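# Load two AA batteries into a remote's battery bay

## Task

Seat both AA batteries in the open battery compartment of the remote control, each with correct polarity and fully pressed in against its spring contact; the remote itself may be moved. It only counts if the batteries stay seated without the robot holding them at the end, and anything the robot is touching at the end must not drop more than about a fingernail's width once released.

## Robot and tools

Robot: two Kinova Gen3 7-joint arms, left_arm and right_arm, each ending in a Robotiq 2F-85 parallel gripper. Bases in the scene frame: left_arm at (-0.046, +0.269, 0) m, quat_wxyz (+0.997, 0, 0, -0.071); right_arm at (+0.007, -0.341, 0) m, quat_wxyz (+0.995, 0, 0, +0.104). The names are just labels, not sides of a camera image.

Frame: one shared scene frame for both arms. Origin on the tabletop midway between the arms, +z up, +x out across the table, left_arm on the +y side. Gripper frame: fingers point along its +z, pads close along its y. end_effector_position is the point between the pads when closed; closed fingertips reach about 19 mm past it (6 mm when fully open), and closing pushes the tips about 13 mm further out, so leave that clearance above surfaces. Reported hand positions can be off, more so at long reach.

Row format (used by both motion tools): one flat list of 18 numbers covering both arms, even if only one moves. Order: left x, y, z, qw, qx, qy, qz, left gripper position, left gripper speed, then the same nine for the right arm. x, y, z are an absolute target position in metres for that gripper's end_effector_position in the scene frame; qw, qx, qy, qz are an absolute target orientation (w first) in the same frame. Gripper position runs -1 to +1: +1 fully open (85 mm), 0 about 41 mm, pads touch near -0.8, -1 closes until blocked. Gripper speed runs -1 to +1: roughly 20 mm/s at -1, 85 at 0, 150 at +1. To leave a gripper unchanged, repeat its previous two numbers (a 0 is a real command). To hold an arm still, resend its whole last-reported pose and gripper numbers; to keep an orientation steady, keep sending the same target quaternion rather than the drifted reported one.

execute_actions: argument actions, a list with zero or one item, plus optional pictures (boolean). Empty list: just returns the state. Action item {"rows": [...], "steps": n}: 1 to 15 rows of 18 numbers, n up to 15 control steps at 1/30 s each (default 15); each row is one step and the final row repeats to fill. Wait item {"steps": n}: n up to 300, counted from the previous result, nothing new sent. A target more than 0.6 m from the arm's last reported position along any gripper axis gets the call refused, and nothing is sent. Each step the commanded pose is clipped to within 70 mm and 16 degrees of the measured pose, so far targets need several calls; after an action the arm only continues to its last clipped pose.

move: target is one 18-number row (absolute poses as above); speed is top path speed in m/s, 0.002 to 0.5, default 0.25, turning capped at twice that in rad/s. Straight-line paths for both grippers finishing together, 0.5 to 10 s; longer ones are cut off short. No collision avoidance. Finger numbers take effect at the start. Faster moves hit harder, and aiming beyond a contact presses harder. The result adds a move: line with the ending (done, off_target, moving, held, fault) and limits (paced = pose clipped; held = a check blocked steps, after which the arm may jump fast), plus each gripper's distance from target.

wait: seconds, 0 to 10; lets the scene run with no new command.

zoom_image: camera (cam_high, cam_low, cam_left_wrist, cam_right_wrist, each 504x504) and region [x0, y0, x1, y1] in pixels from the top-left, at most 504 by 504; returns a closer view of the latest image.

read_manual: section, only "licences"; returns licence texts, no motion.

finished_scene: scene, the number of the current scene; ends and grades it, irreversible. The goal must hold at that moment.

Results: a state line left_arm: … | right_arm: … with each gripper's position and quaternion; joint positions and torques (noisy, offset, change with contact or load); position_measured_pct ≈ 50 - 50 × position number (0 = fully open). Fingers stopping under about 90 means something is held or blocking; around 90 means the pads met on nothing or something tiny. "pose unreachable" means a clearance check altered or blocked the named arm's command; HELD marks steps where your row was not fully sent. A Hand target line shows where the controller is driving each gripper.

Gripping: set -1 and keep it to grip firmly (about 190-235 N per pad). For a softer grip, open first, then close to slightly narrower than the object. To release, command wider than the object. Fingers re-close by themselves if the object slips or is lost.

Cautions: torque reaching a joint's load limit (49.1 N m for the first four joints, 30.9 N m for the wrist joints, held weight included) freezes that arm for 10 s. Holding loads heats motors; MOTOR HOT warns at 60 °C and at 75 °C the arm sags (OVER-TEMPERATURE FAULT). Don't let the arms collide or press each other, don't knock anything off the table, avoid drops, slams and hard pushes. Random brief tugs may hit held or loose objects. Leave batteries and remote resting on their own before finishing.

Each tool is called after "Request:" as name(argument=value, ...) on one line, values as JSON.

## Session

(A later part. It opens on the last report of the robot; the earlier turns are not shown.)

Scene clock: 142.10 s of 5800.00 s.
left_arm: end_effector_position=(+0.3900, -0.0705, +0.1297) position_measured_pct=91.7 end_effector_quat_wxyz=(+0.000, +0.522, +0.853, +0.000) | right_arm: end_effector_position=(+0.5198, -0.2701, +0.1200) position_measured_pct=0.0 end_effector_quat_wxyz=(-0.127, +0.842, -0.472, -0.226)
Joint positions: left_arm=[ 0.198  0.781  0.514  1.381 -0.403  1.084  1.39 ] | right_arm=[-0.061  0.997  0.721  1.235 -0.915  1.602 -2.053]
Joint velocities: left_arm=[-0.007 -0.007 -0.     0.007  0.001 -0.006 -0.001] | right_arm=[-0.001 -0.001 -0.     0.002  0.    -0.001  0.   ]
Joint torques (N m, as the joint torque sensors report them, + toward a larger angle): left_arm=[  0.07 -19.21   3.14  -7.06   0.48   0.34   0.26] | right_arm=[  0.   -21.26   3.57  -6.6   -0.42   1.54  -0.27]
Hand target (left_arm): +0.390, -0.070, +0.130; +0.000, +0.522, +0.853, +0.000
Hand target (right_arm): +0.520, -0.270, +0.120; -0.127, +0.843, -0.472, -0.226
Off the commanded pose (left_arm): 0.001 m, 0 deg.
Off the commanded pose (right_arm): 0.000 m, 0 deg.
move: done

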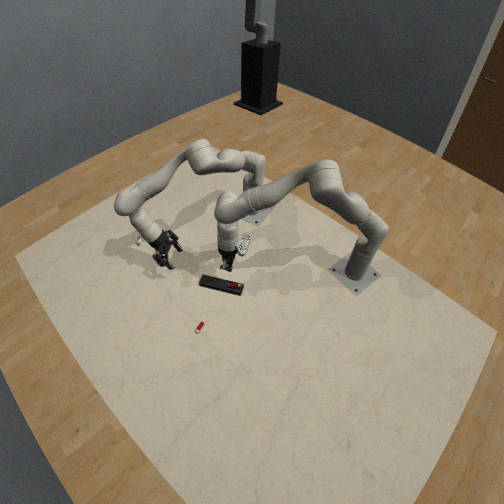

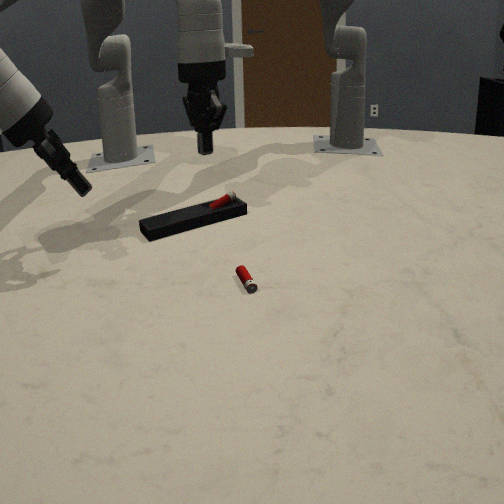

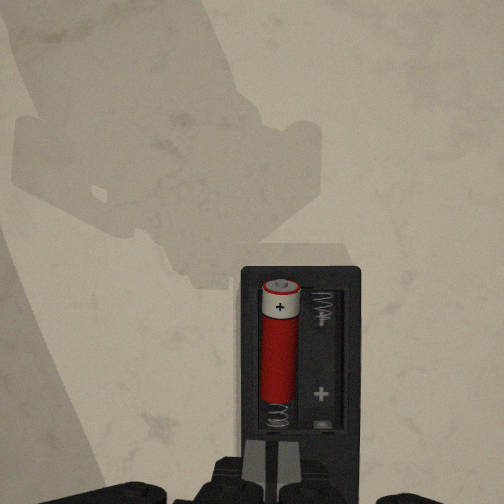

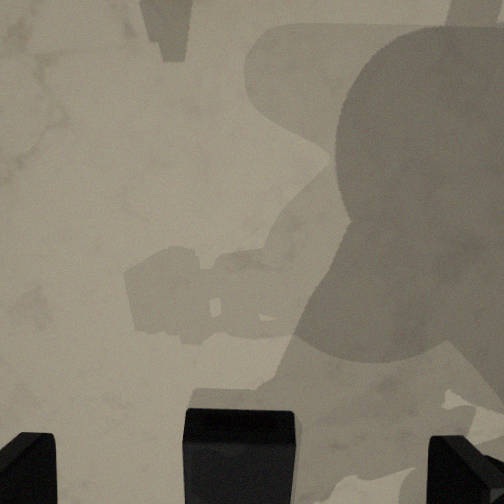

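Request:
move(target=[0.35,0.01,0.08,0.327,0.482,0.788,-0.200,-1,0,0.462,-0.172,0.06,-0.135,0.824,-0.504,-0.221,1,0], speed=0.12)

Request:
move(target=[0.358,-0.008,0.065,0.327,0.482,0.788,-0.200,-1,0,0.462,-0.172,0.028,-0.135,0.824,-0.504,-0.221,1,0], speed=0.05)

Request:
move(target=[0.358,-0.008,0.065,0.327,0.482,0.788,-0.200,-1,0,0.462,-0.172,0.028,-0.135,0.824,-0.504,-0.221,-1,0])

Scene clock: 161.17 s of 5800.00 s.
left_arm: end_effector_position=(+0.3489, +0.0088, +0.0811) position_measured_pct=91.7 end_effector_quat_wxyz=(+0.328, +0.482, +0.787, -0.200) | right_arm: end_effector_position=(+0.4616, -0.1722, +0.0601) position_measured_pct=0.0 end_effector_quat_wxyz=(-0.135, +0.824, -0.504, -0.221)
Joint positions: left_arm=[-0.471  0.804  0.651  2.364 -0.552 -0.41   1.085] | right_arm=[-0.282  0.966  0.685  1.577 -1.048  1.327 -2.049]
Joint velocities: left_arm=[-0.007  0.012 -0.005  0.006 -0.007 -0.011 -0.005] | right_arm=[-0.002  0.001 -0.     0.002  0.    -0.003  0.   ]
Joint torques (N m, as the joint torque sensors report them, + toward a larger angle): left_arm=[ -0.03 -13.45   4.56  -2.71   0.45  -1.55   0.09] | right_arm=[ -0.07 -19.39   3.76  -4.89  -0.73   1.27  -0.22]
Hand target (left_arm): +0.349, +0.009, +0.081; +0.328, +0.482, +0.788, -0.201
Hand target (right_arm): +0.462, -0.172, +0.060; -0.135, +0.824, -0.504, -0.221
Off the commanded pose (left_arm): 0.002 m, 0 deg.
Off the commanded pose (right_arm): 0.000 m, 0 deg.
After step 90, 12.47 s passed at rest.
move: done

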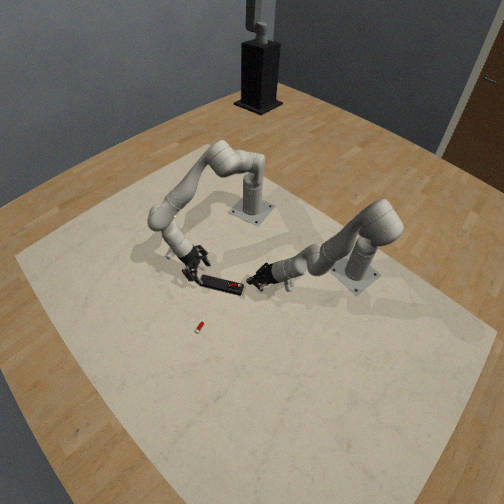

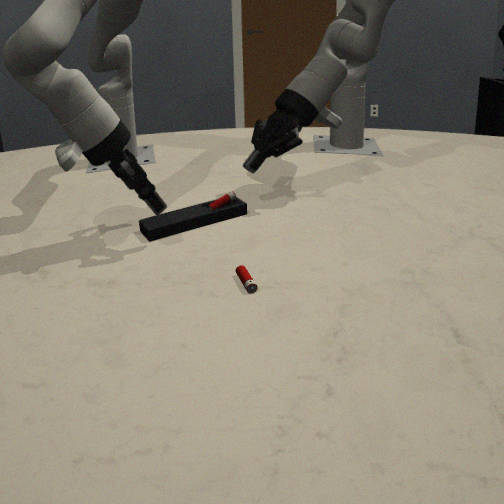

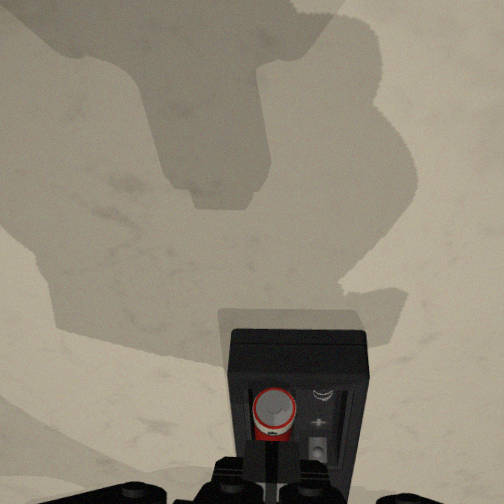

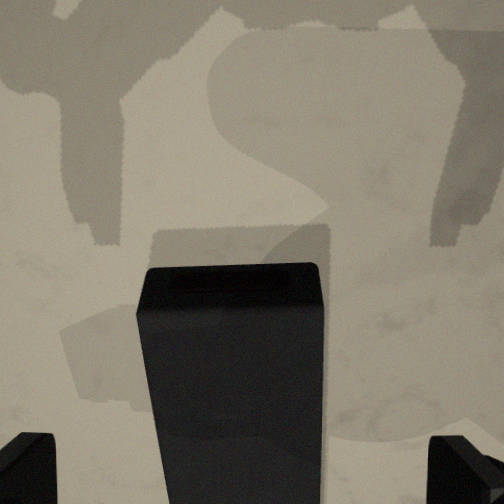

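Scene clock: 162.10 s of 5800.00 s.
left_arm: end_effector_position=(+0.3582, -0.0076, +0.0650) position_measured_pct=91.7 end_effector_quat_wxyz=(+0.327, +0.482, +0.788, -0.200) | right_arm: end_effector_position=(+0.4619, -0.1719, +0.0282) position_measured_pct=0.0 end_effector_quat_wxyz=(-0.135, +0.824, -0.504, -0.221)
Joint positions: left_arm=[-0.39   0.848  0.604  2.323 -0.511 -0.438  1.067] | right_arm=[-0.269  1.021  0.659  1.582 -1.086  1.284 -2.008]
Joint velocities: left_arm=[ 0.008  0.005 -0.001 -0.002  0.003 -0.    -0.003] | right_arm=[ 0.001  0.004 -0.001 -0.    -0.001 -0.001  0.001]
Joint torques (N m, as the joint torque sensors report them, + toward a larger angle): left_arm=[  0.5  -13.21   4.8   -1.7    0.51  -1.52   0.21] | right_arm=[ -0.2  -19.72   3.19  -4.64  -0.36   1.27  -0.16]
Hand target (left_arm): +0.358, -0.008, +0.065; +0.327, +0.482, +0.788, -0.200
Hand target (right_arm): +0.462, -0.172, +0.028; -0.135, +0.824, -0.504, -0.221
Off the commanded pose (left_arm): 0.000 m, 0 deg.
Off the commanded pose (right_arm): 0.000 m, 0 deg.
move: done

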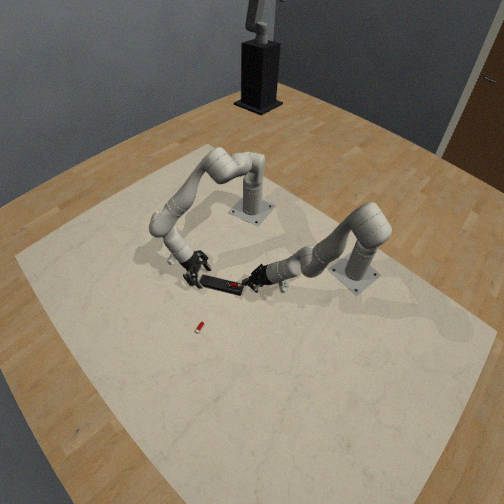

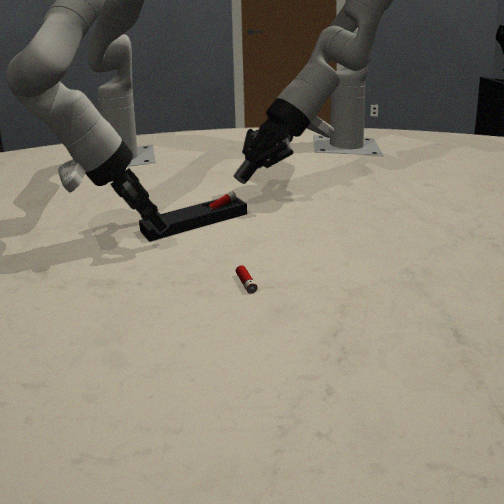

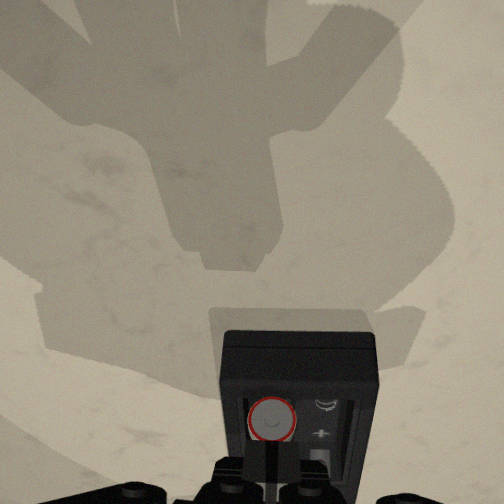

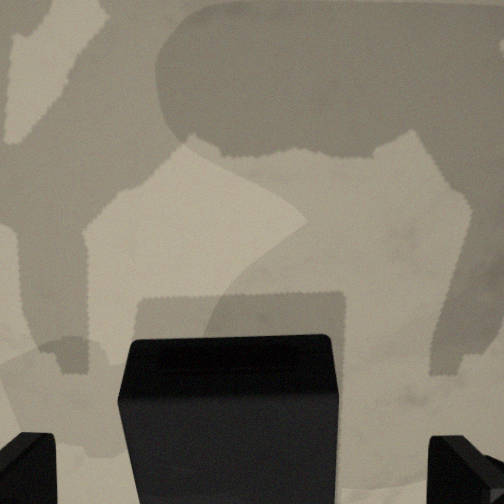

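Scene clock: 162.93 s of 5800.00 s.
left_arm: end_effector_position=(+0.3580, -0.0080, +0.0650) position_measured_pct=91.7 end_effector_quat_wxyz=(+0.327, +0.482, +0.788, -0.200) | right_arm: end_effector_position=(+0.4623, -0.1722, +0.0289) position_measured_pct=46.4 end_effector_quat_wxyz=(-0.136, +0.824, -0.504, -0.221)
Joint positions: left_arm=[-0.389  0.848  0.604  2.323 -0.511 -0.438  1.067] | right_arm=[-0.269  1.02   0.66   1.581 -1.085  1.285 -2.009]
Joint velocities: left_arm=[-0.    -0.    -0.     0.001 -0.002  0.001  0.001] | right_arm=[-0.001 -0.     0.     0.    -0.001  0.     0.   ]
Joint torques (N m, as the joint torque sensors report them, + toward a larger angle): left_arm=[ -0.05 -13.28   4.35  -1.59   0.22  -1.57   0.15] | right_arm=[ -0.43 -18.72   2.78  -4.61  -0.74   0.83  -0.2 ]
Hand target (left_arm): +0.358, -0.008, +0.065; +0.327, +0.482, +0.788, -0.200
Hand target (right_arm): +0.462, -0.172, +0.028; -0.135, +0.824, -0.504, -0.221
Off the commanded pose (left_arm): 0.000 m, 0 deg.
Off the commanded pose (right_arm): 0.001 m, 0 deg.
move: done

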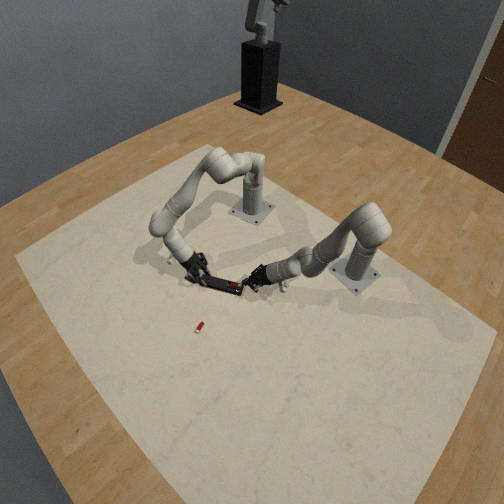

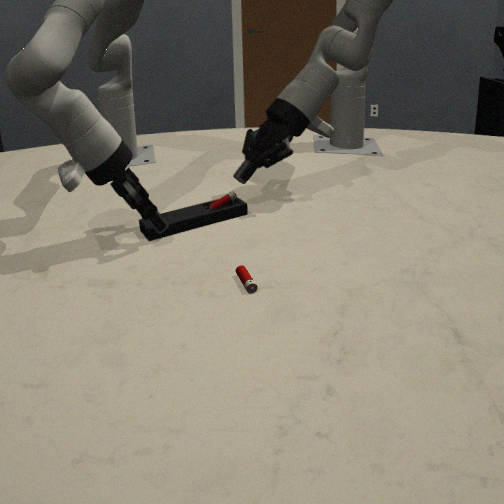

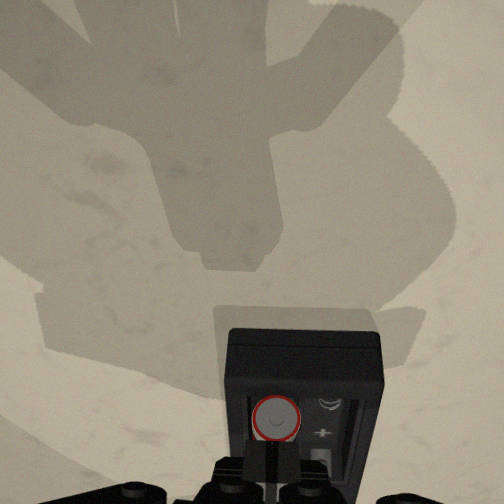

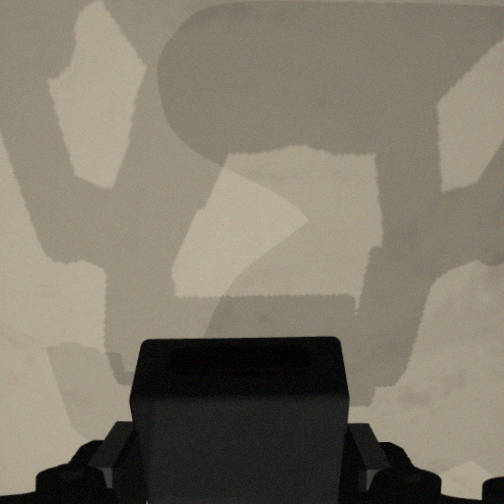

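Request:
move(target=[0.367,-0.026,0.047,0.327,0.482,0.788,-0.200,-1,0,0.462,-0.172,0.028,-0.135,0.824,-0.504,-0.221,-1,0], speed=0.03)

Request:
move(target=[0.373,-0.037,0.038,0.327,0.482,0.788,-0.200,-1,0,0.462,-0.172,0.028,-0.135,0.824,-0.504,-0.221,-1,0], speed=0.01)

Request:
move(target=[0.34,0.01,0.09,0.327,0.482,0.788,-0.200,-1,0,0.462,-0.172,0.028,-0.135,0.824,-0.504,-0.221,-1,0], speed=0.1)

Request:
zoom_image(camera="cam_low", region=[150,150,290,230])

Request:
zoom_image(camera="cam_left_wrist", region=[0,0,504,504])

Scene clock: 203.47 s of 5800.00 s.
left_arm: end_effector_position=(+0.3677, -0.0252, +0.0477) position_measured_pct=91.7 end_effector_quat_wxyz=(+0.328, +0.482, +0.788, -0.199) | right_arm: end_effector_position=(+0.4627, -0.1727, +0.0289) position_measured_pct=46.4 end_effector_quat_wxyz=(-0.135, +0.824, -0.504, -0.220)
Joint positions: left_arm=[-0.314  0.897  0.564  2.277 -0.474 -0.467  1.05 ] | right_arm=[-0.269  1.02   0.661  1.581 -1.086  1.285 -2.008]
Joint velocities: left_arm=[ 0.004  0.004 -0.002 -0.002 -0.001 -0.002 -0.001] | right_arm=[-0.001  0.001  0.     0.    -0.    -0.001 -0.   ]
Joint torques (N m, as the joint torque sensors report them, + toward a larger angle): left_arm=[  1.12 -12.37   4.83  -1.56   0.41  -1.59   0.04] | right_arm=[ -0.83 -18.8    2.46  -4.5   -0.79   1.26  -0.02]
Hand target (left_arm): +0.367, -0.026, +0.047; +0.327, +0.482, +0.788, -0.200
Hand target (right_arm): +0.462, -0.172, +0.028; -0.135, +0.824, -0.504, -0.221
Off the commanded pose (left_arm): 0.001 m, 0 deg.
Off the commanded pose (right_arm): 0.001 m, 0 deg.
After step 90, 36.33 s passed at rest.
move: done

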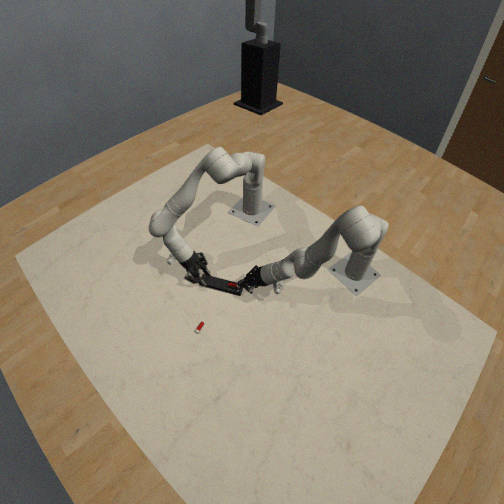

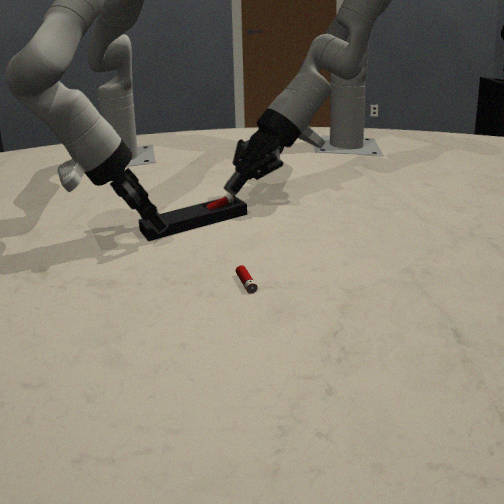

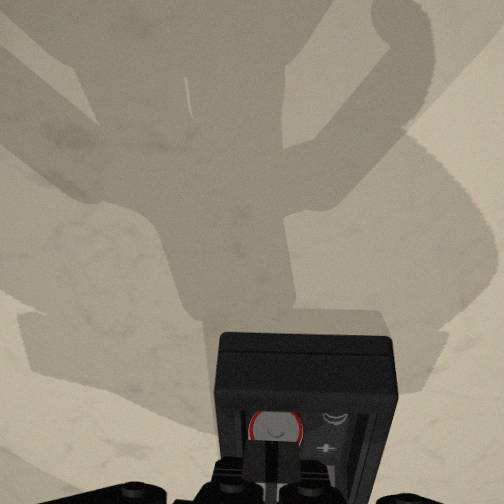

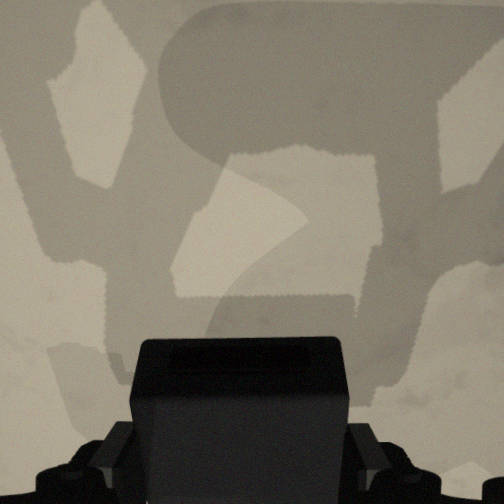

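Scene clock: 205.30 s of 5800.00 s.
left_arm: end_effector_position=(+0.3749, -0.0375, +0.0411) position_measured_pct=91.7 end_effector_quat_wxyz=(+0.331, +0.482, +0.786, -0.199) | right_arm: end_effector_position=(+0.4633, -0.1738, +0.0289) position_measured_pct=46.4 end_effector_quat_wxyz=(-0.135, +0.824, -0.505, -0.219)
Joint positions: left_arm=[-0.275  0.92   0.551  2.245 -0.457 -0.476  1.047] | right_arm=[-0.267  1.019  0.661  1.581 -1.084  1.284 -2.009]
Joint velocities: left_arm=[ 0.002 -0.001 -0.002 -0.     0.    -0.002  0.004] | right_arm=[ 0.001  0.001 -0.001  0.     0.001 -0.    -0.   ]
Joint torques (N m, as the joint torque sensors report them, + toward a larger angle): left_arm=[  1.04 -10.78   3.44  -1.27   0.3   -0.44   0.35] | right_arm=[ -1.4  -18.56   2.1   -4.18  -0.77   1.54   0.04]
Hand target (left_arm): +0.373, -0.037, +0.038; +0.327, +0.482, +0.788, -0.200
Hand target (right_arm): +0.462, -0.172, +0.028; -0.135, +0.824, -0.504, -0.221
Off the commanded pose (left_arm): 0.004 m, 0 deg.
Off the commanded pose (right_arm): 0.002 m, 0 deg.
move: off_target (left_arm)

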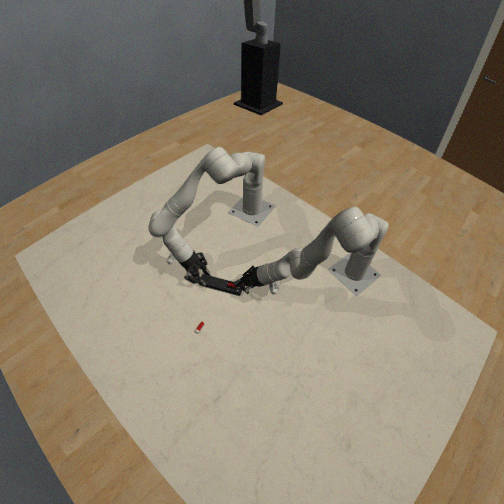

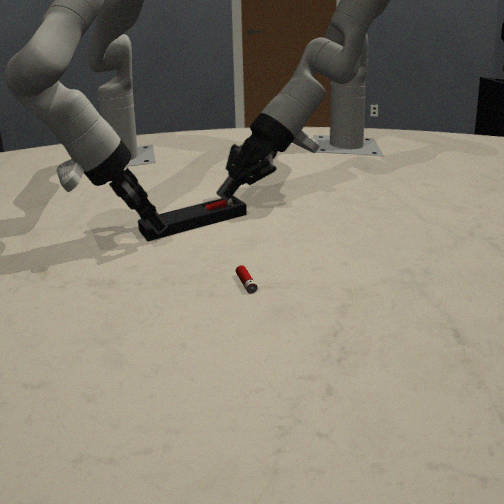

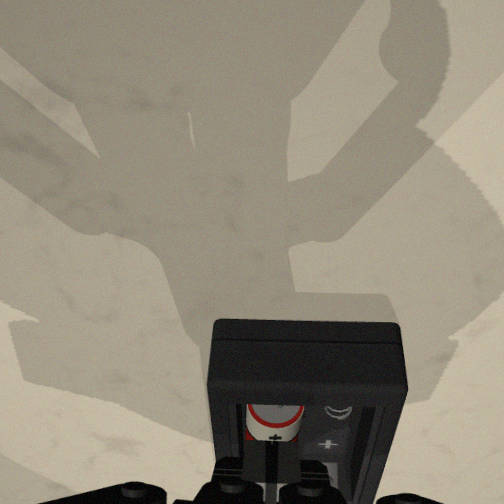

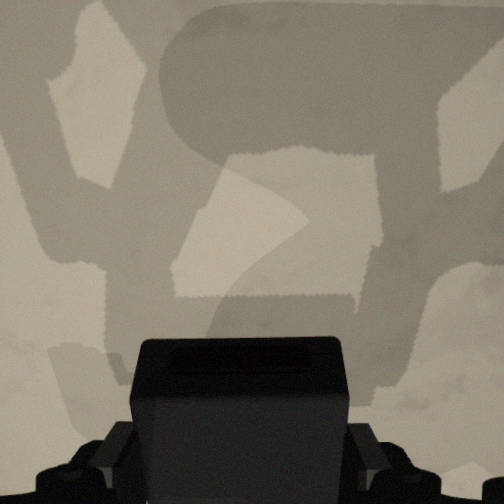

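Scene clock: 206.53 s of 5800.00 s.
left_arm: end_effector_position=(+0.3399, +0.0095, +0.0902) position_measured_pct=91.7 end_effector_quat_wxyz=(+0.327, +0.482, +0.788, -0.200) | right_arm: end_effector_position=(+0.4627, -0.1724, +0.0289) position_measured_pct=46.4 end_effector_quat_wxyz=(-0.136, +0.824, -0.504, -0.220)
Joint positions: left_arm=[-0.479  0.77   0.664  2.39  -0.553 -0.407  1.107] | right_arm=[-0.268  1.02   0.66   1.581 -1.085  1.284 -2.009]
Joint velocities: left_arm=[-0.009 -0.003  0.001 -0.001 -0.002  0.002  0.003] | right_arm=[-0.     0.001 -0.001  0.    -0.     0.001  0.   ]
Joint torques (N m, as the joint torque sensors report them, + toward a larger angle): left_arm=[ -0.17 -12.14   4.07  -2.     0.19  -1.59   0.38] | right_arm=[ -0.91 -18.83   2.64  -4.3   -0.54   1.27  -0.14]
Hand target (left_arm): +0.340, +0.010, +0.090; +0.327, +0.482, +0.788, -0.200
Hand target (right_arm): +0.462, -0.172, +0.028; -0.135, +0.824, -0.504, -0.221
Off the commanded pose (left_arm): 0.001 m, 0 deg.
Off the commanded pose (right_arm): 0.001 m, 0 deg.
move: done

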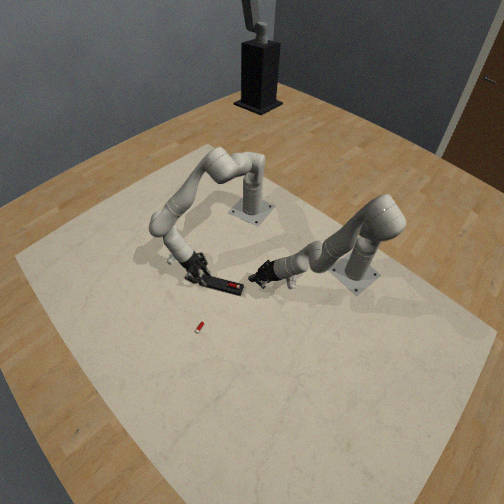

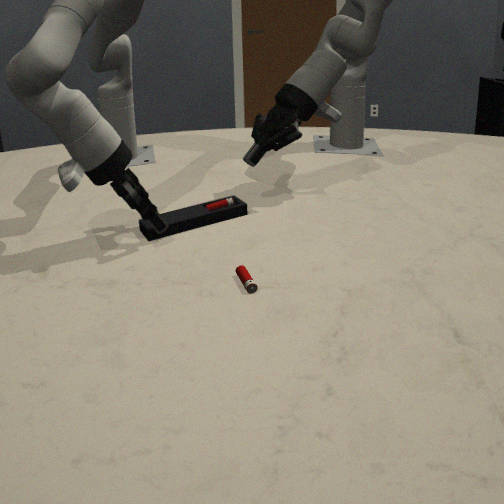

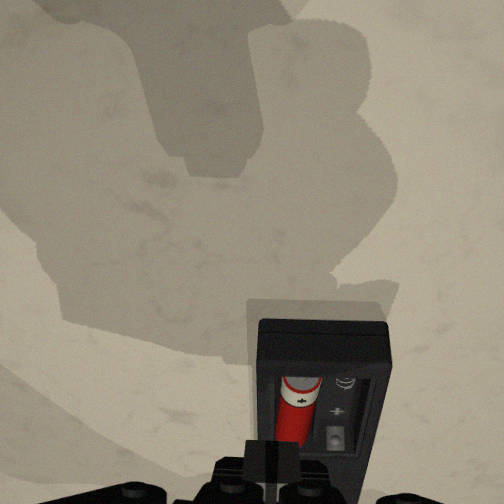

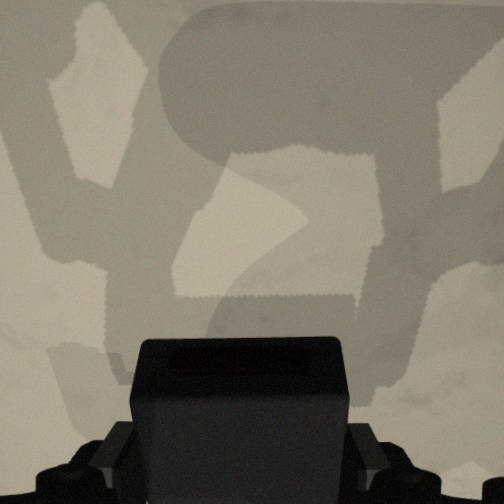

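Region (150, 150, 290, 230) of cam_low's 504x504 image, scaled by 3.600, with more detail than that image has; it fills the top 288 rows of this view, and the rest is white.

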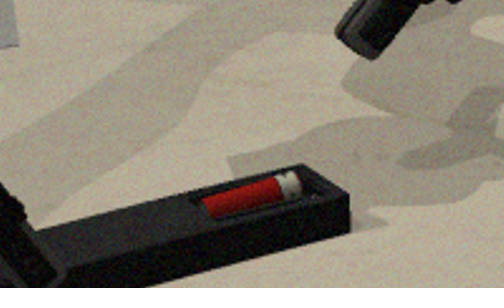

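Region (0, 0, 504, 504) of cam_left_wrist's 504x504 image, scaled by 1.000.

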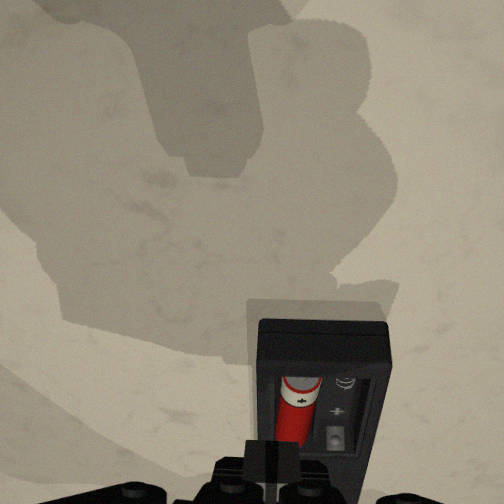

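Request:
move(target=[0.30,0.25,0.2,0,0.489,0.872,0,1,0,0.462,-0.172,0.028,-0.135,0.824,-0.504,-0.221,0.6,0], speed=0.3)

Request:
move(target=[0.30,0.25,0.2,0,0.489,0.872,0,1,0,0.47,-0.17,0.12,0,0.853,-0.522,0,0.6,0], speed=0.2)

Request:
move(target=[0.30,0.25,0.2,0,0.489,0.872,0,1,0,0.638,-0.010,0.06,0,0.990,0.139,0,0.3,0], speed=0.3)

Scene clock: 225.03 s of 5800.00 s.
left_arm: end_effector_position=(+0.3003, +0.2506, +0.2001) position_measured_pct=0.0 end_effector_quat_wxyz=(-0.000, +0.489, +0.872, -0.001) | right_arm: end_effector_position=(+0.4620, -0.1720, +0.0280) position_measured_pct=19.8 end_effector_quat_wxyz=(-0.135, +0.824, -0.504, -0.221)
Joint positions: left_arm=[-1.024  0.402  1.164  2.002 -0.435  1.018  1.039] | right_arm=[-0.269  1.021  0.659  1.581 -1.085  1.284 -2.009]
Joint velocities: left_arm=[ 0.    -0.    -0.    -0.003 -0.001  0.005 -0.   ] | right_arm=[-0.001 -0.001 -0.001  0.    -0.     0.002  0.   ]
Joint torques (N m, as the joint torque sensors report them, + toward a larger angle): left_arm=[ 0.07 -8.28  2.85 -7.43  0.6  -0.04  0.27] | right_arm=[ -0.19 -19.74   3.42  -4.63  -0.42   1.42  -0.1 ]
Hand target (left_arm): +0.300, +0.251, +0.200; -0.000, +0.489, +0.872, -0.001
Hand target (right_arm): +0.462, -0.172, +0.028; -0.135, +0.824, -0.504, -0.221
Off the commanded pose (left_arm): 0.001 m, 0 deg.
Off the commanded pose (right_arm): 0.000 m, 0 deg.
After step 90, 13.67 s passed at rest.
move: done

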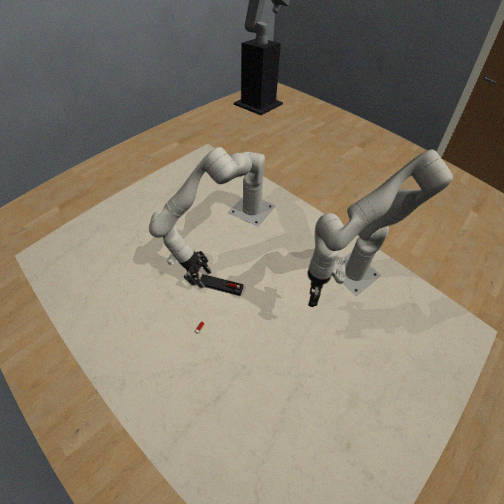

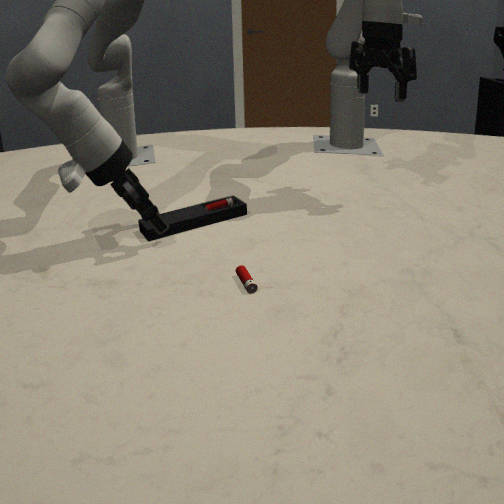

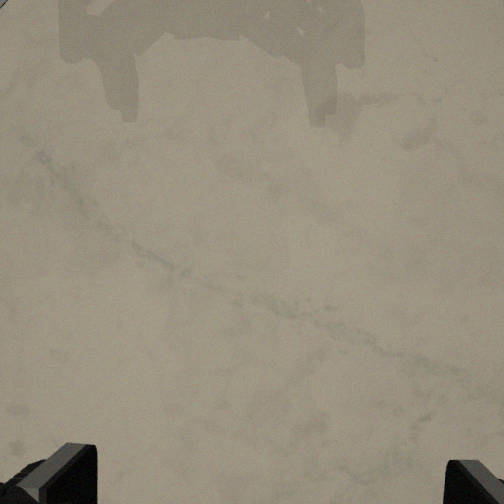

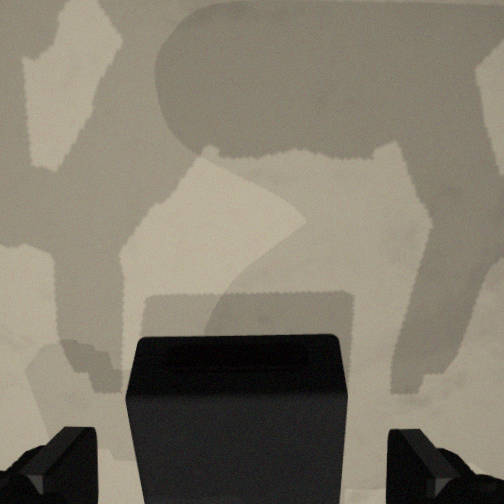

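Scene clock: 226.73 s of 5800.00 s.
left_arm: end_effector_position=(+0.3000, +0.2500, +0.2000) position_measured_pct=0.0 end_effector_quat_wxyz=(-0.000, +0.489, +0.872, -0.000) | right_arm: end_effector_position=(+0.4709, -0.1706, +0.1203) position_measured_pct=19.8 end_effector_quat_wxyz=(+0.001, +0.853, -0.522, +0.000)
Joint positions: left_arm=[-1.022  0.401  1.164  2.004 -0.435  1.016  1.042] | right_arm=[-0.755  0.849  1.003  1.632 -0.782  1.111 -2.415]
Joint velocities: left_arm=[-0.    -0.     0.     0.001 -0.001 -0.    -0.001] | right_arm=[-0.016 -0.001 -0.    -0.001  0.005 -0.002 -0.006]
Joint torques (N m, as the joint torque sensors report them, + toward a larger angle): left_arm=[ 0.34 -8.02  2.86 -6.37  0.44  0.15  0.18] | right_arm=[  0.05 -17.06   5.4   -6.5    0.11   0.1   -0.03]
Hand target (left_arm): +0.300, +0.250, +0.200; -0.000, +0.489, +0.872, -0.000
Hand target (right_arm): +0.471, -0.170, +0.120; +0.001, +0.853, -0.522, +0.000
Off the commanded pose (left_arm): 0.000 m, 0 deg.
Off the commanded pose (right_arm): 0.001 m, 0 deg.
move: done

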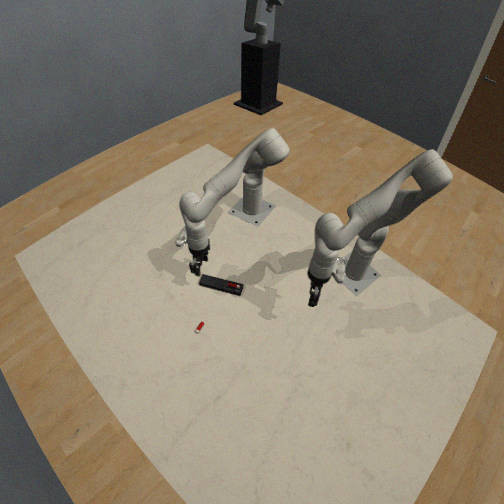

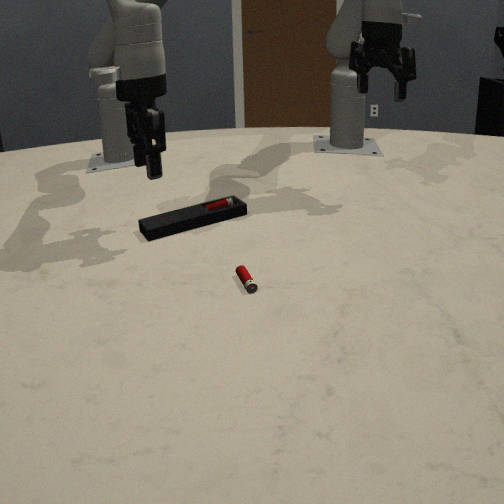

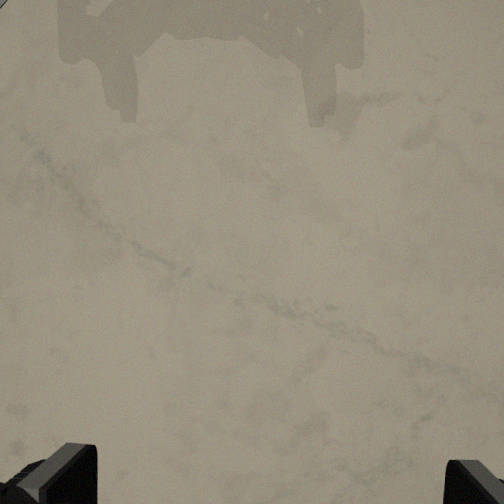

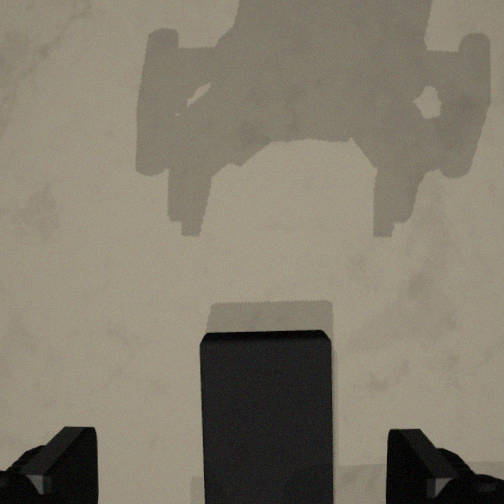

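Scene clock: 229.57 s of 5800.00 s.
left_arm: end_effector_position=(+0.3000, +0.2500, +0.2000) position_measured_pct=0.0 end_effector_quat_wxyz=(+0.000, +0.489, +0.872, -0.000) | right_arm: end_effector_position=(+0.6372, -0.0089, +0.0605) position_measured_pct=34.9 end_effector_quat_wxyz=(-0.001, +0.990, +0.138, +0.001)
Joint positions: left_arm=[-1.022  0.401  1.164  2.004 -0.435  1.016  1.042] | right_arm=[-0.432  1.299  0.665  0.474 -0.643  1.46  -1.646]
Joint velocities: left_arm=[-0.001  0.     0.001 -0.    -0.     0.001  0.001] | right_arm=[ 0.019  0.026 -0.001 -0.065 -0.001  0.039 -0.019]
Joint torques (N m, as the joint torque sensors report them, + toward a larger angle): left_arm=[ 0.05 -8.    2.82 -6.73  0.59  0.1   0.16] | right_arm=[  0.   -27.07   2.31  -7.27   0.33   0.02  -0.07]
Hand target (left_arm): +0.300, +0.250, +0.200; +0.000, +0.489, +0.872, -0.000
Hand target (right_arm): +0.638, -0.009, +0.060; -0.001, +0.990, +0.138, +0.001
Off the commanded pose (left_arm): 0.000 m, 0 deg.
Off the commanded pose (right_arm): 0.001 m, 0 deg.
move: done

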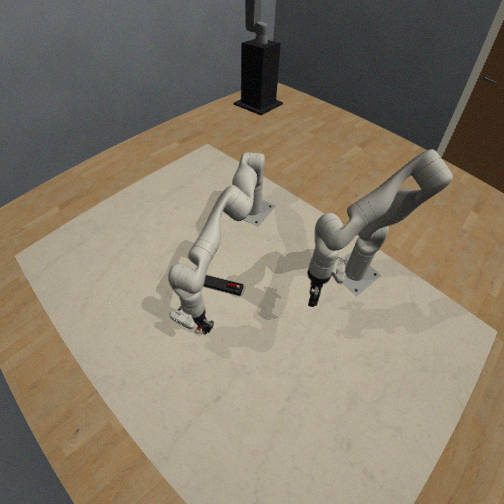

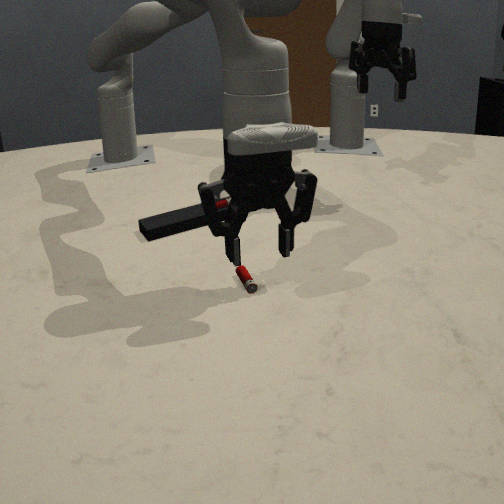

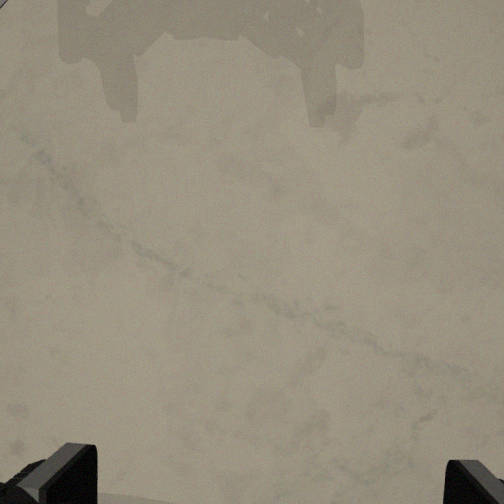

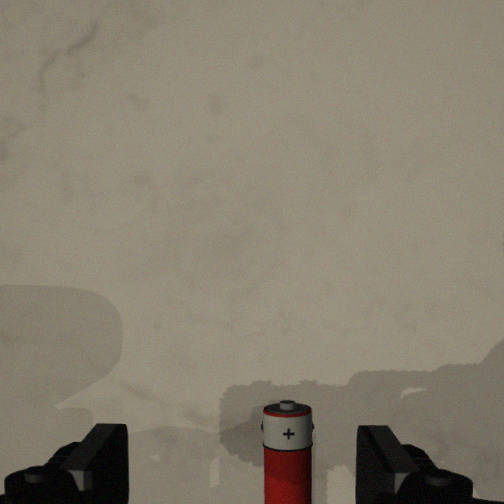

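Request:
move(target=[0.30,0.25,0.2,0,0.489,0.872,0,1,0,0.635,-0.026,0.06,0,0.990,0.139,0,0.3,0], speed=0.1)

Scene clock: 238.80 s of 5800.00 s.
left_arm: end_effector_position=(+0.3000, +0.2500, +0.2000) position_measured_pct=0.0 end_effector_quat_wxyz=(+0.000, +0.489, +0.872, -0.000) | right_arm: end_effector_position=(+0.6351, -0.0261, +0.0597) position_measured_pct=34.9 end_effector_quat_wxyz=(+0.000, +0.990, +0.139, -0.000)
Joint positions: left_arm=[-1.022  0.401  1.164  2.004 -0.435  1.016  1.042] | right_arm=[-0.438  1.266  0.666  0.57  -0.638  1.419 -1.595]
Joint velocities: left_arm=[-0.    -0.     0.     0.001 -0.001 -0.001 -0.   ] | right_arm=[-0.004 -0.006 -0.001  0.007 -0.001 -0.004  0.003]
Joint torques (N m, as the joint torque sensors report them, + toward a larger angle): left_arm=[ 0.   -8.23  3.11 -6.37  0.56  0.27  0.12] | right_arm=[ -0.1  -26.33   2.89  -7.92   0.21   0.07  -0.25]
Hand target (left_arm): +0.300, +0.250, +0.200; +0.000, +0.489, +0.872, -0.000
Hand target (right_arm): +0.635, -0.026, +0.060; +0.000, +0.990, +0.139, -0.000
Off the commanded pose (left_arm): 0.000 m, 0 deg.
Off the commanded pose (right_arm): 0.000 m, 0 deg.
After step 90, 5.47 s passed at rest.
move: done

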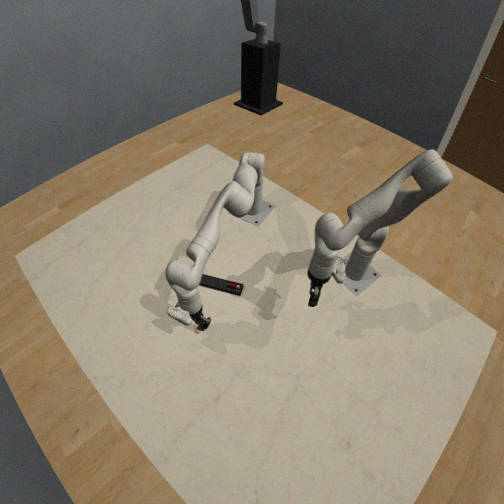

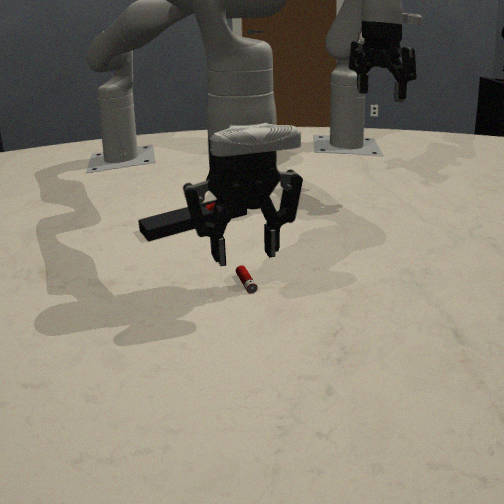

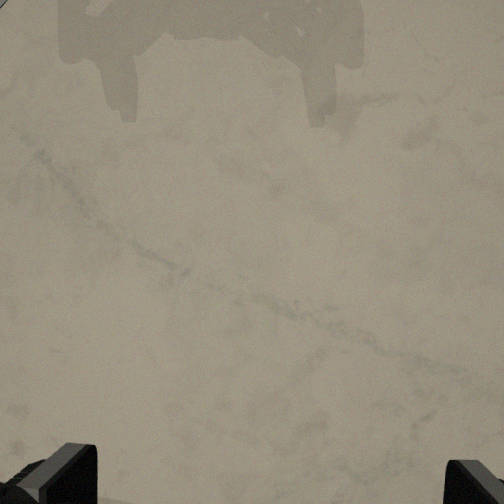

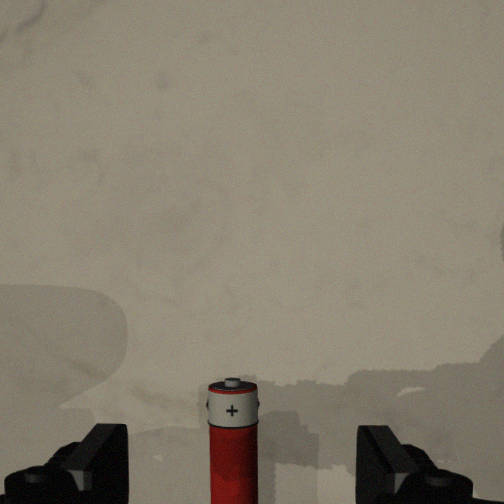

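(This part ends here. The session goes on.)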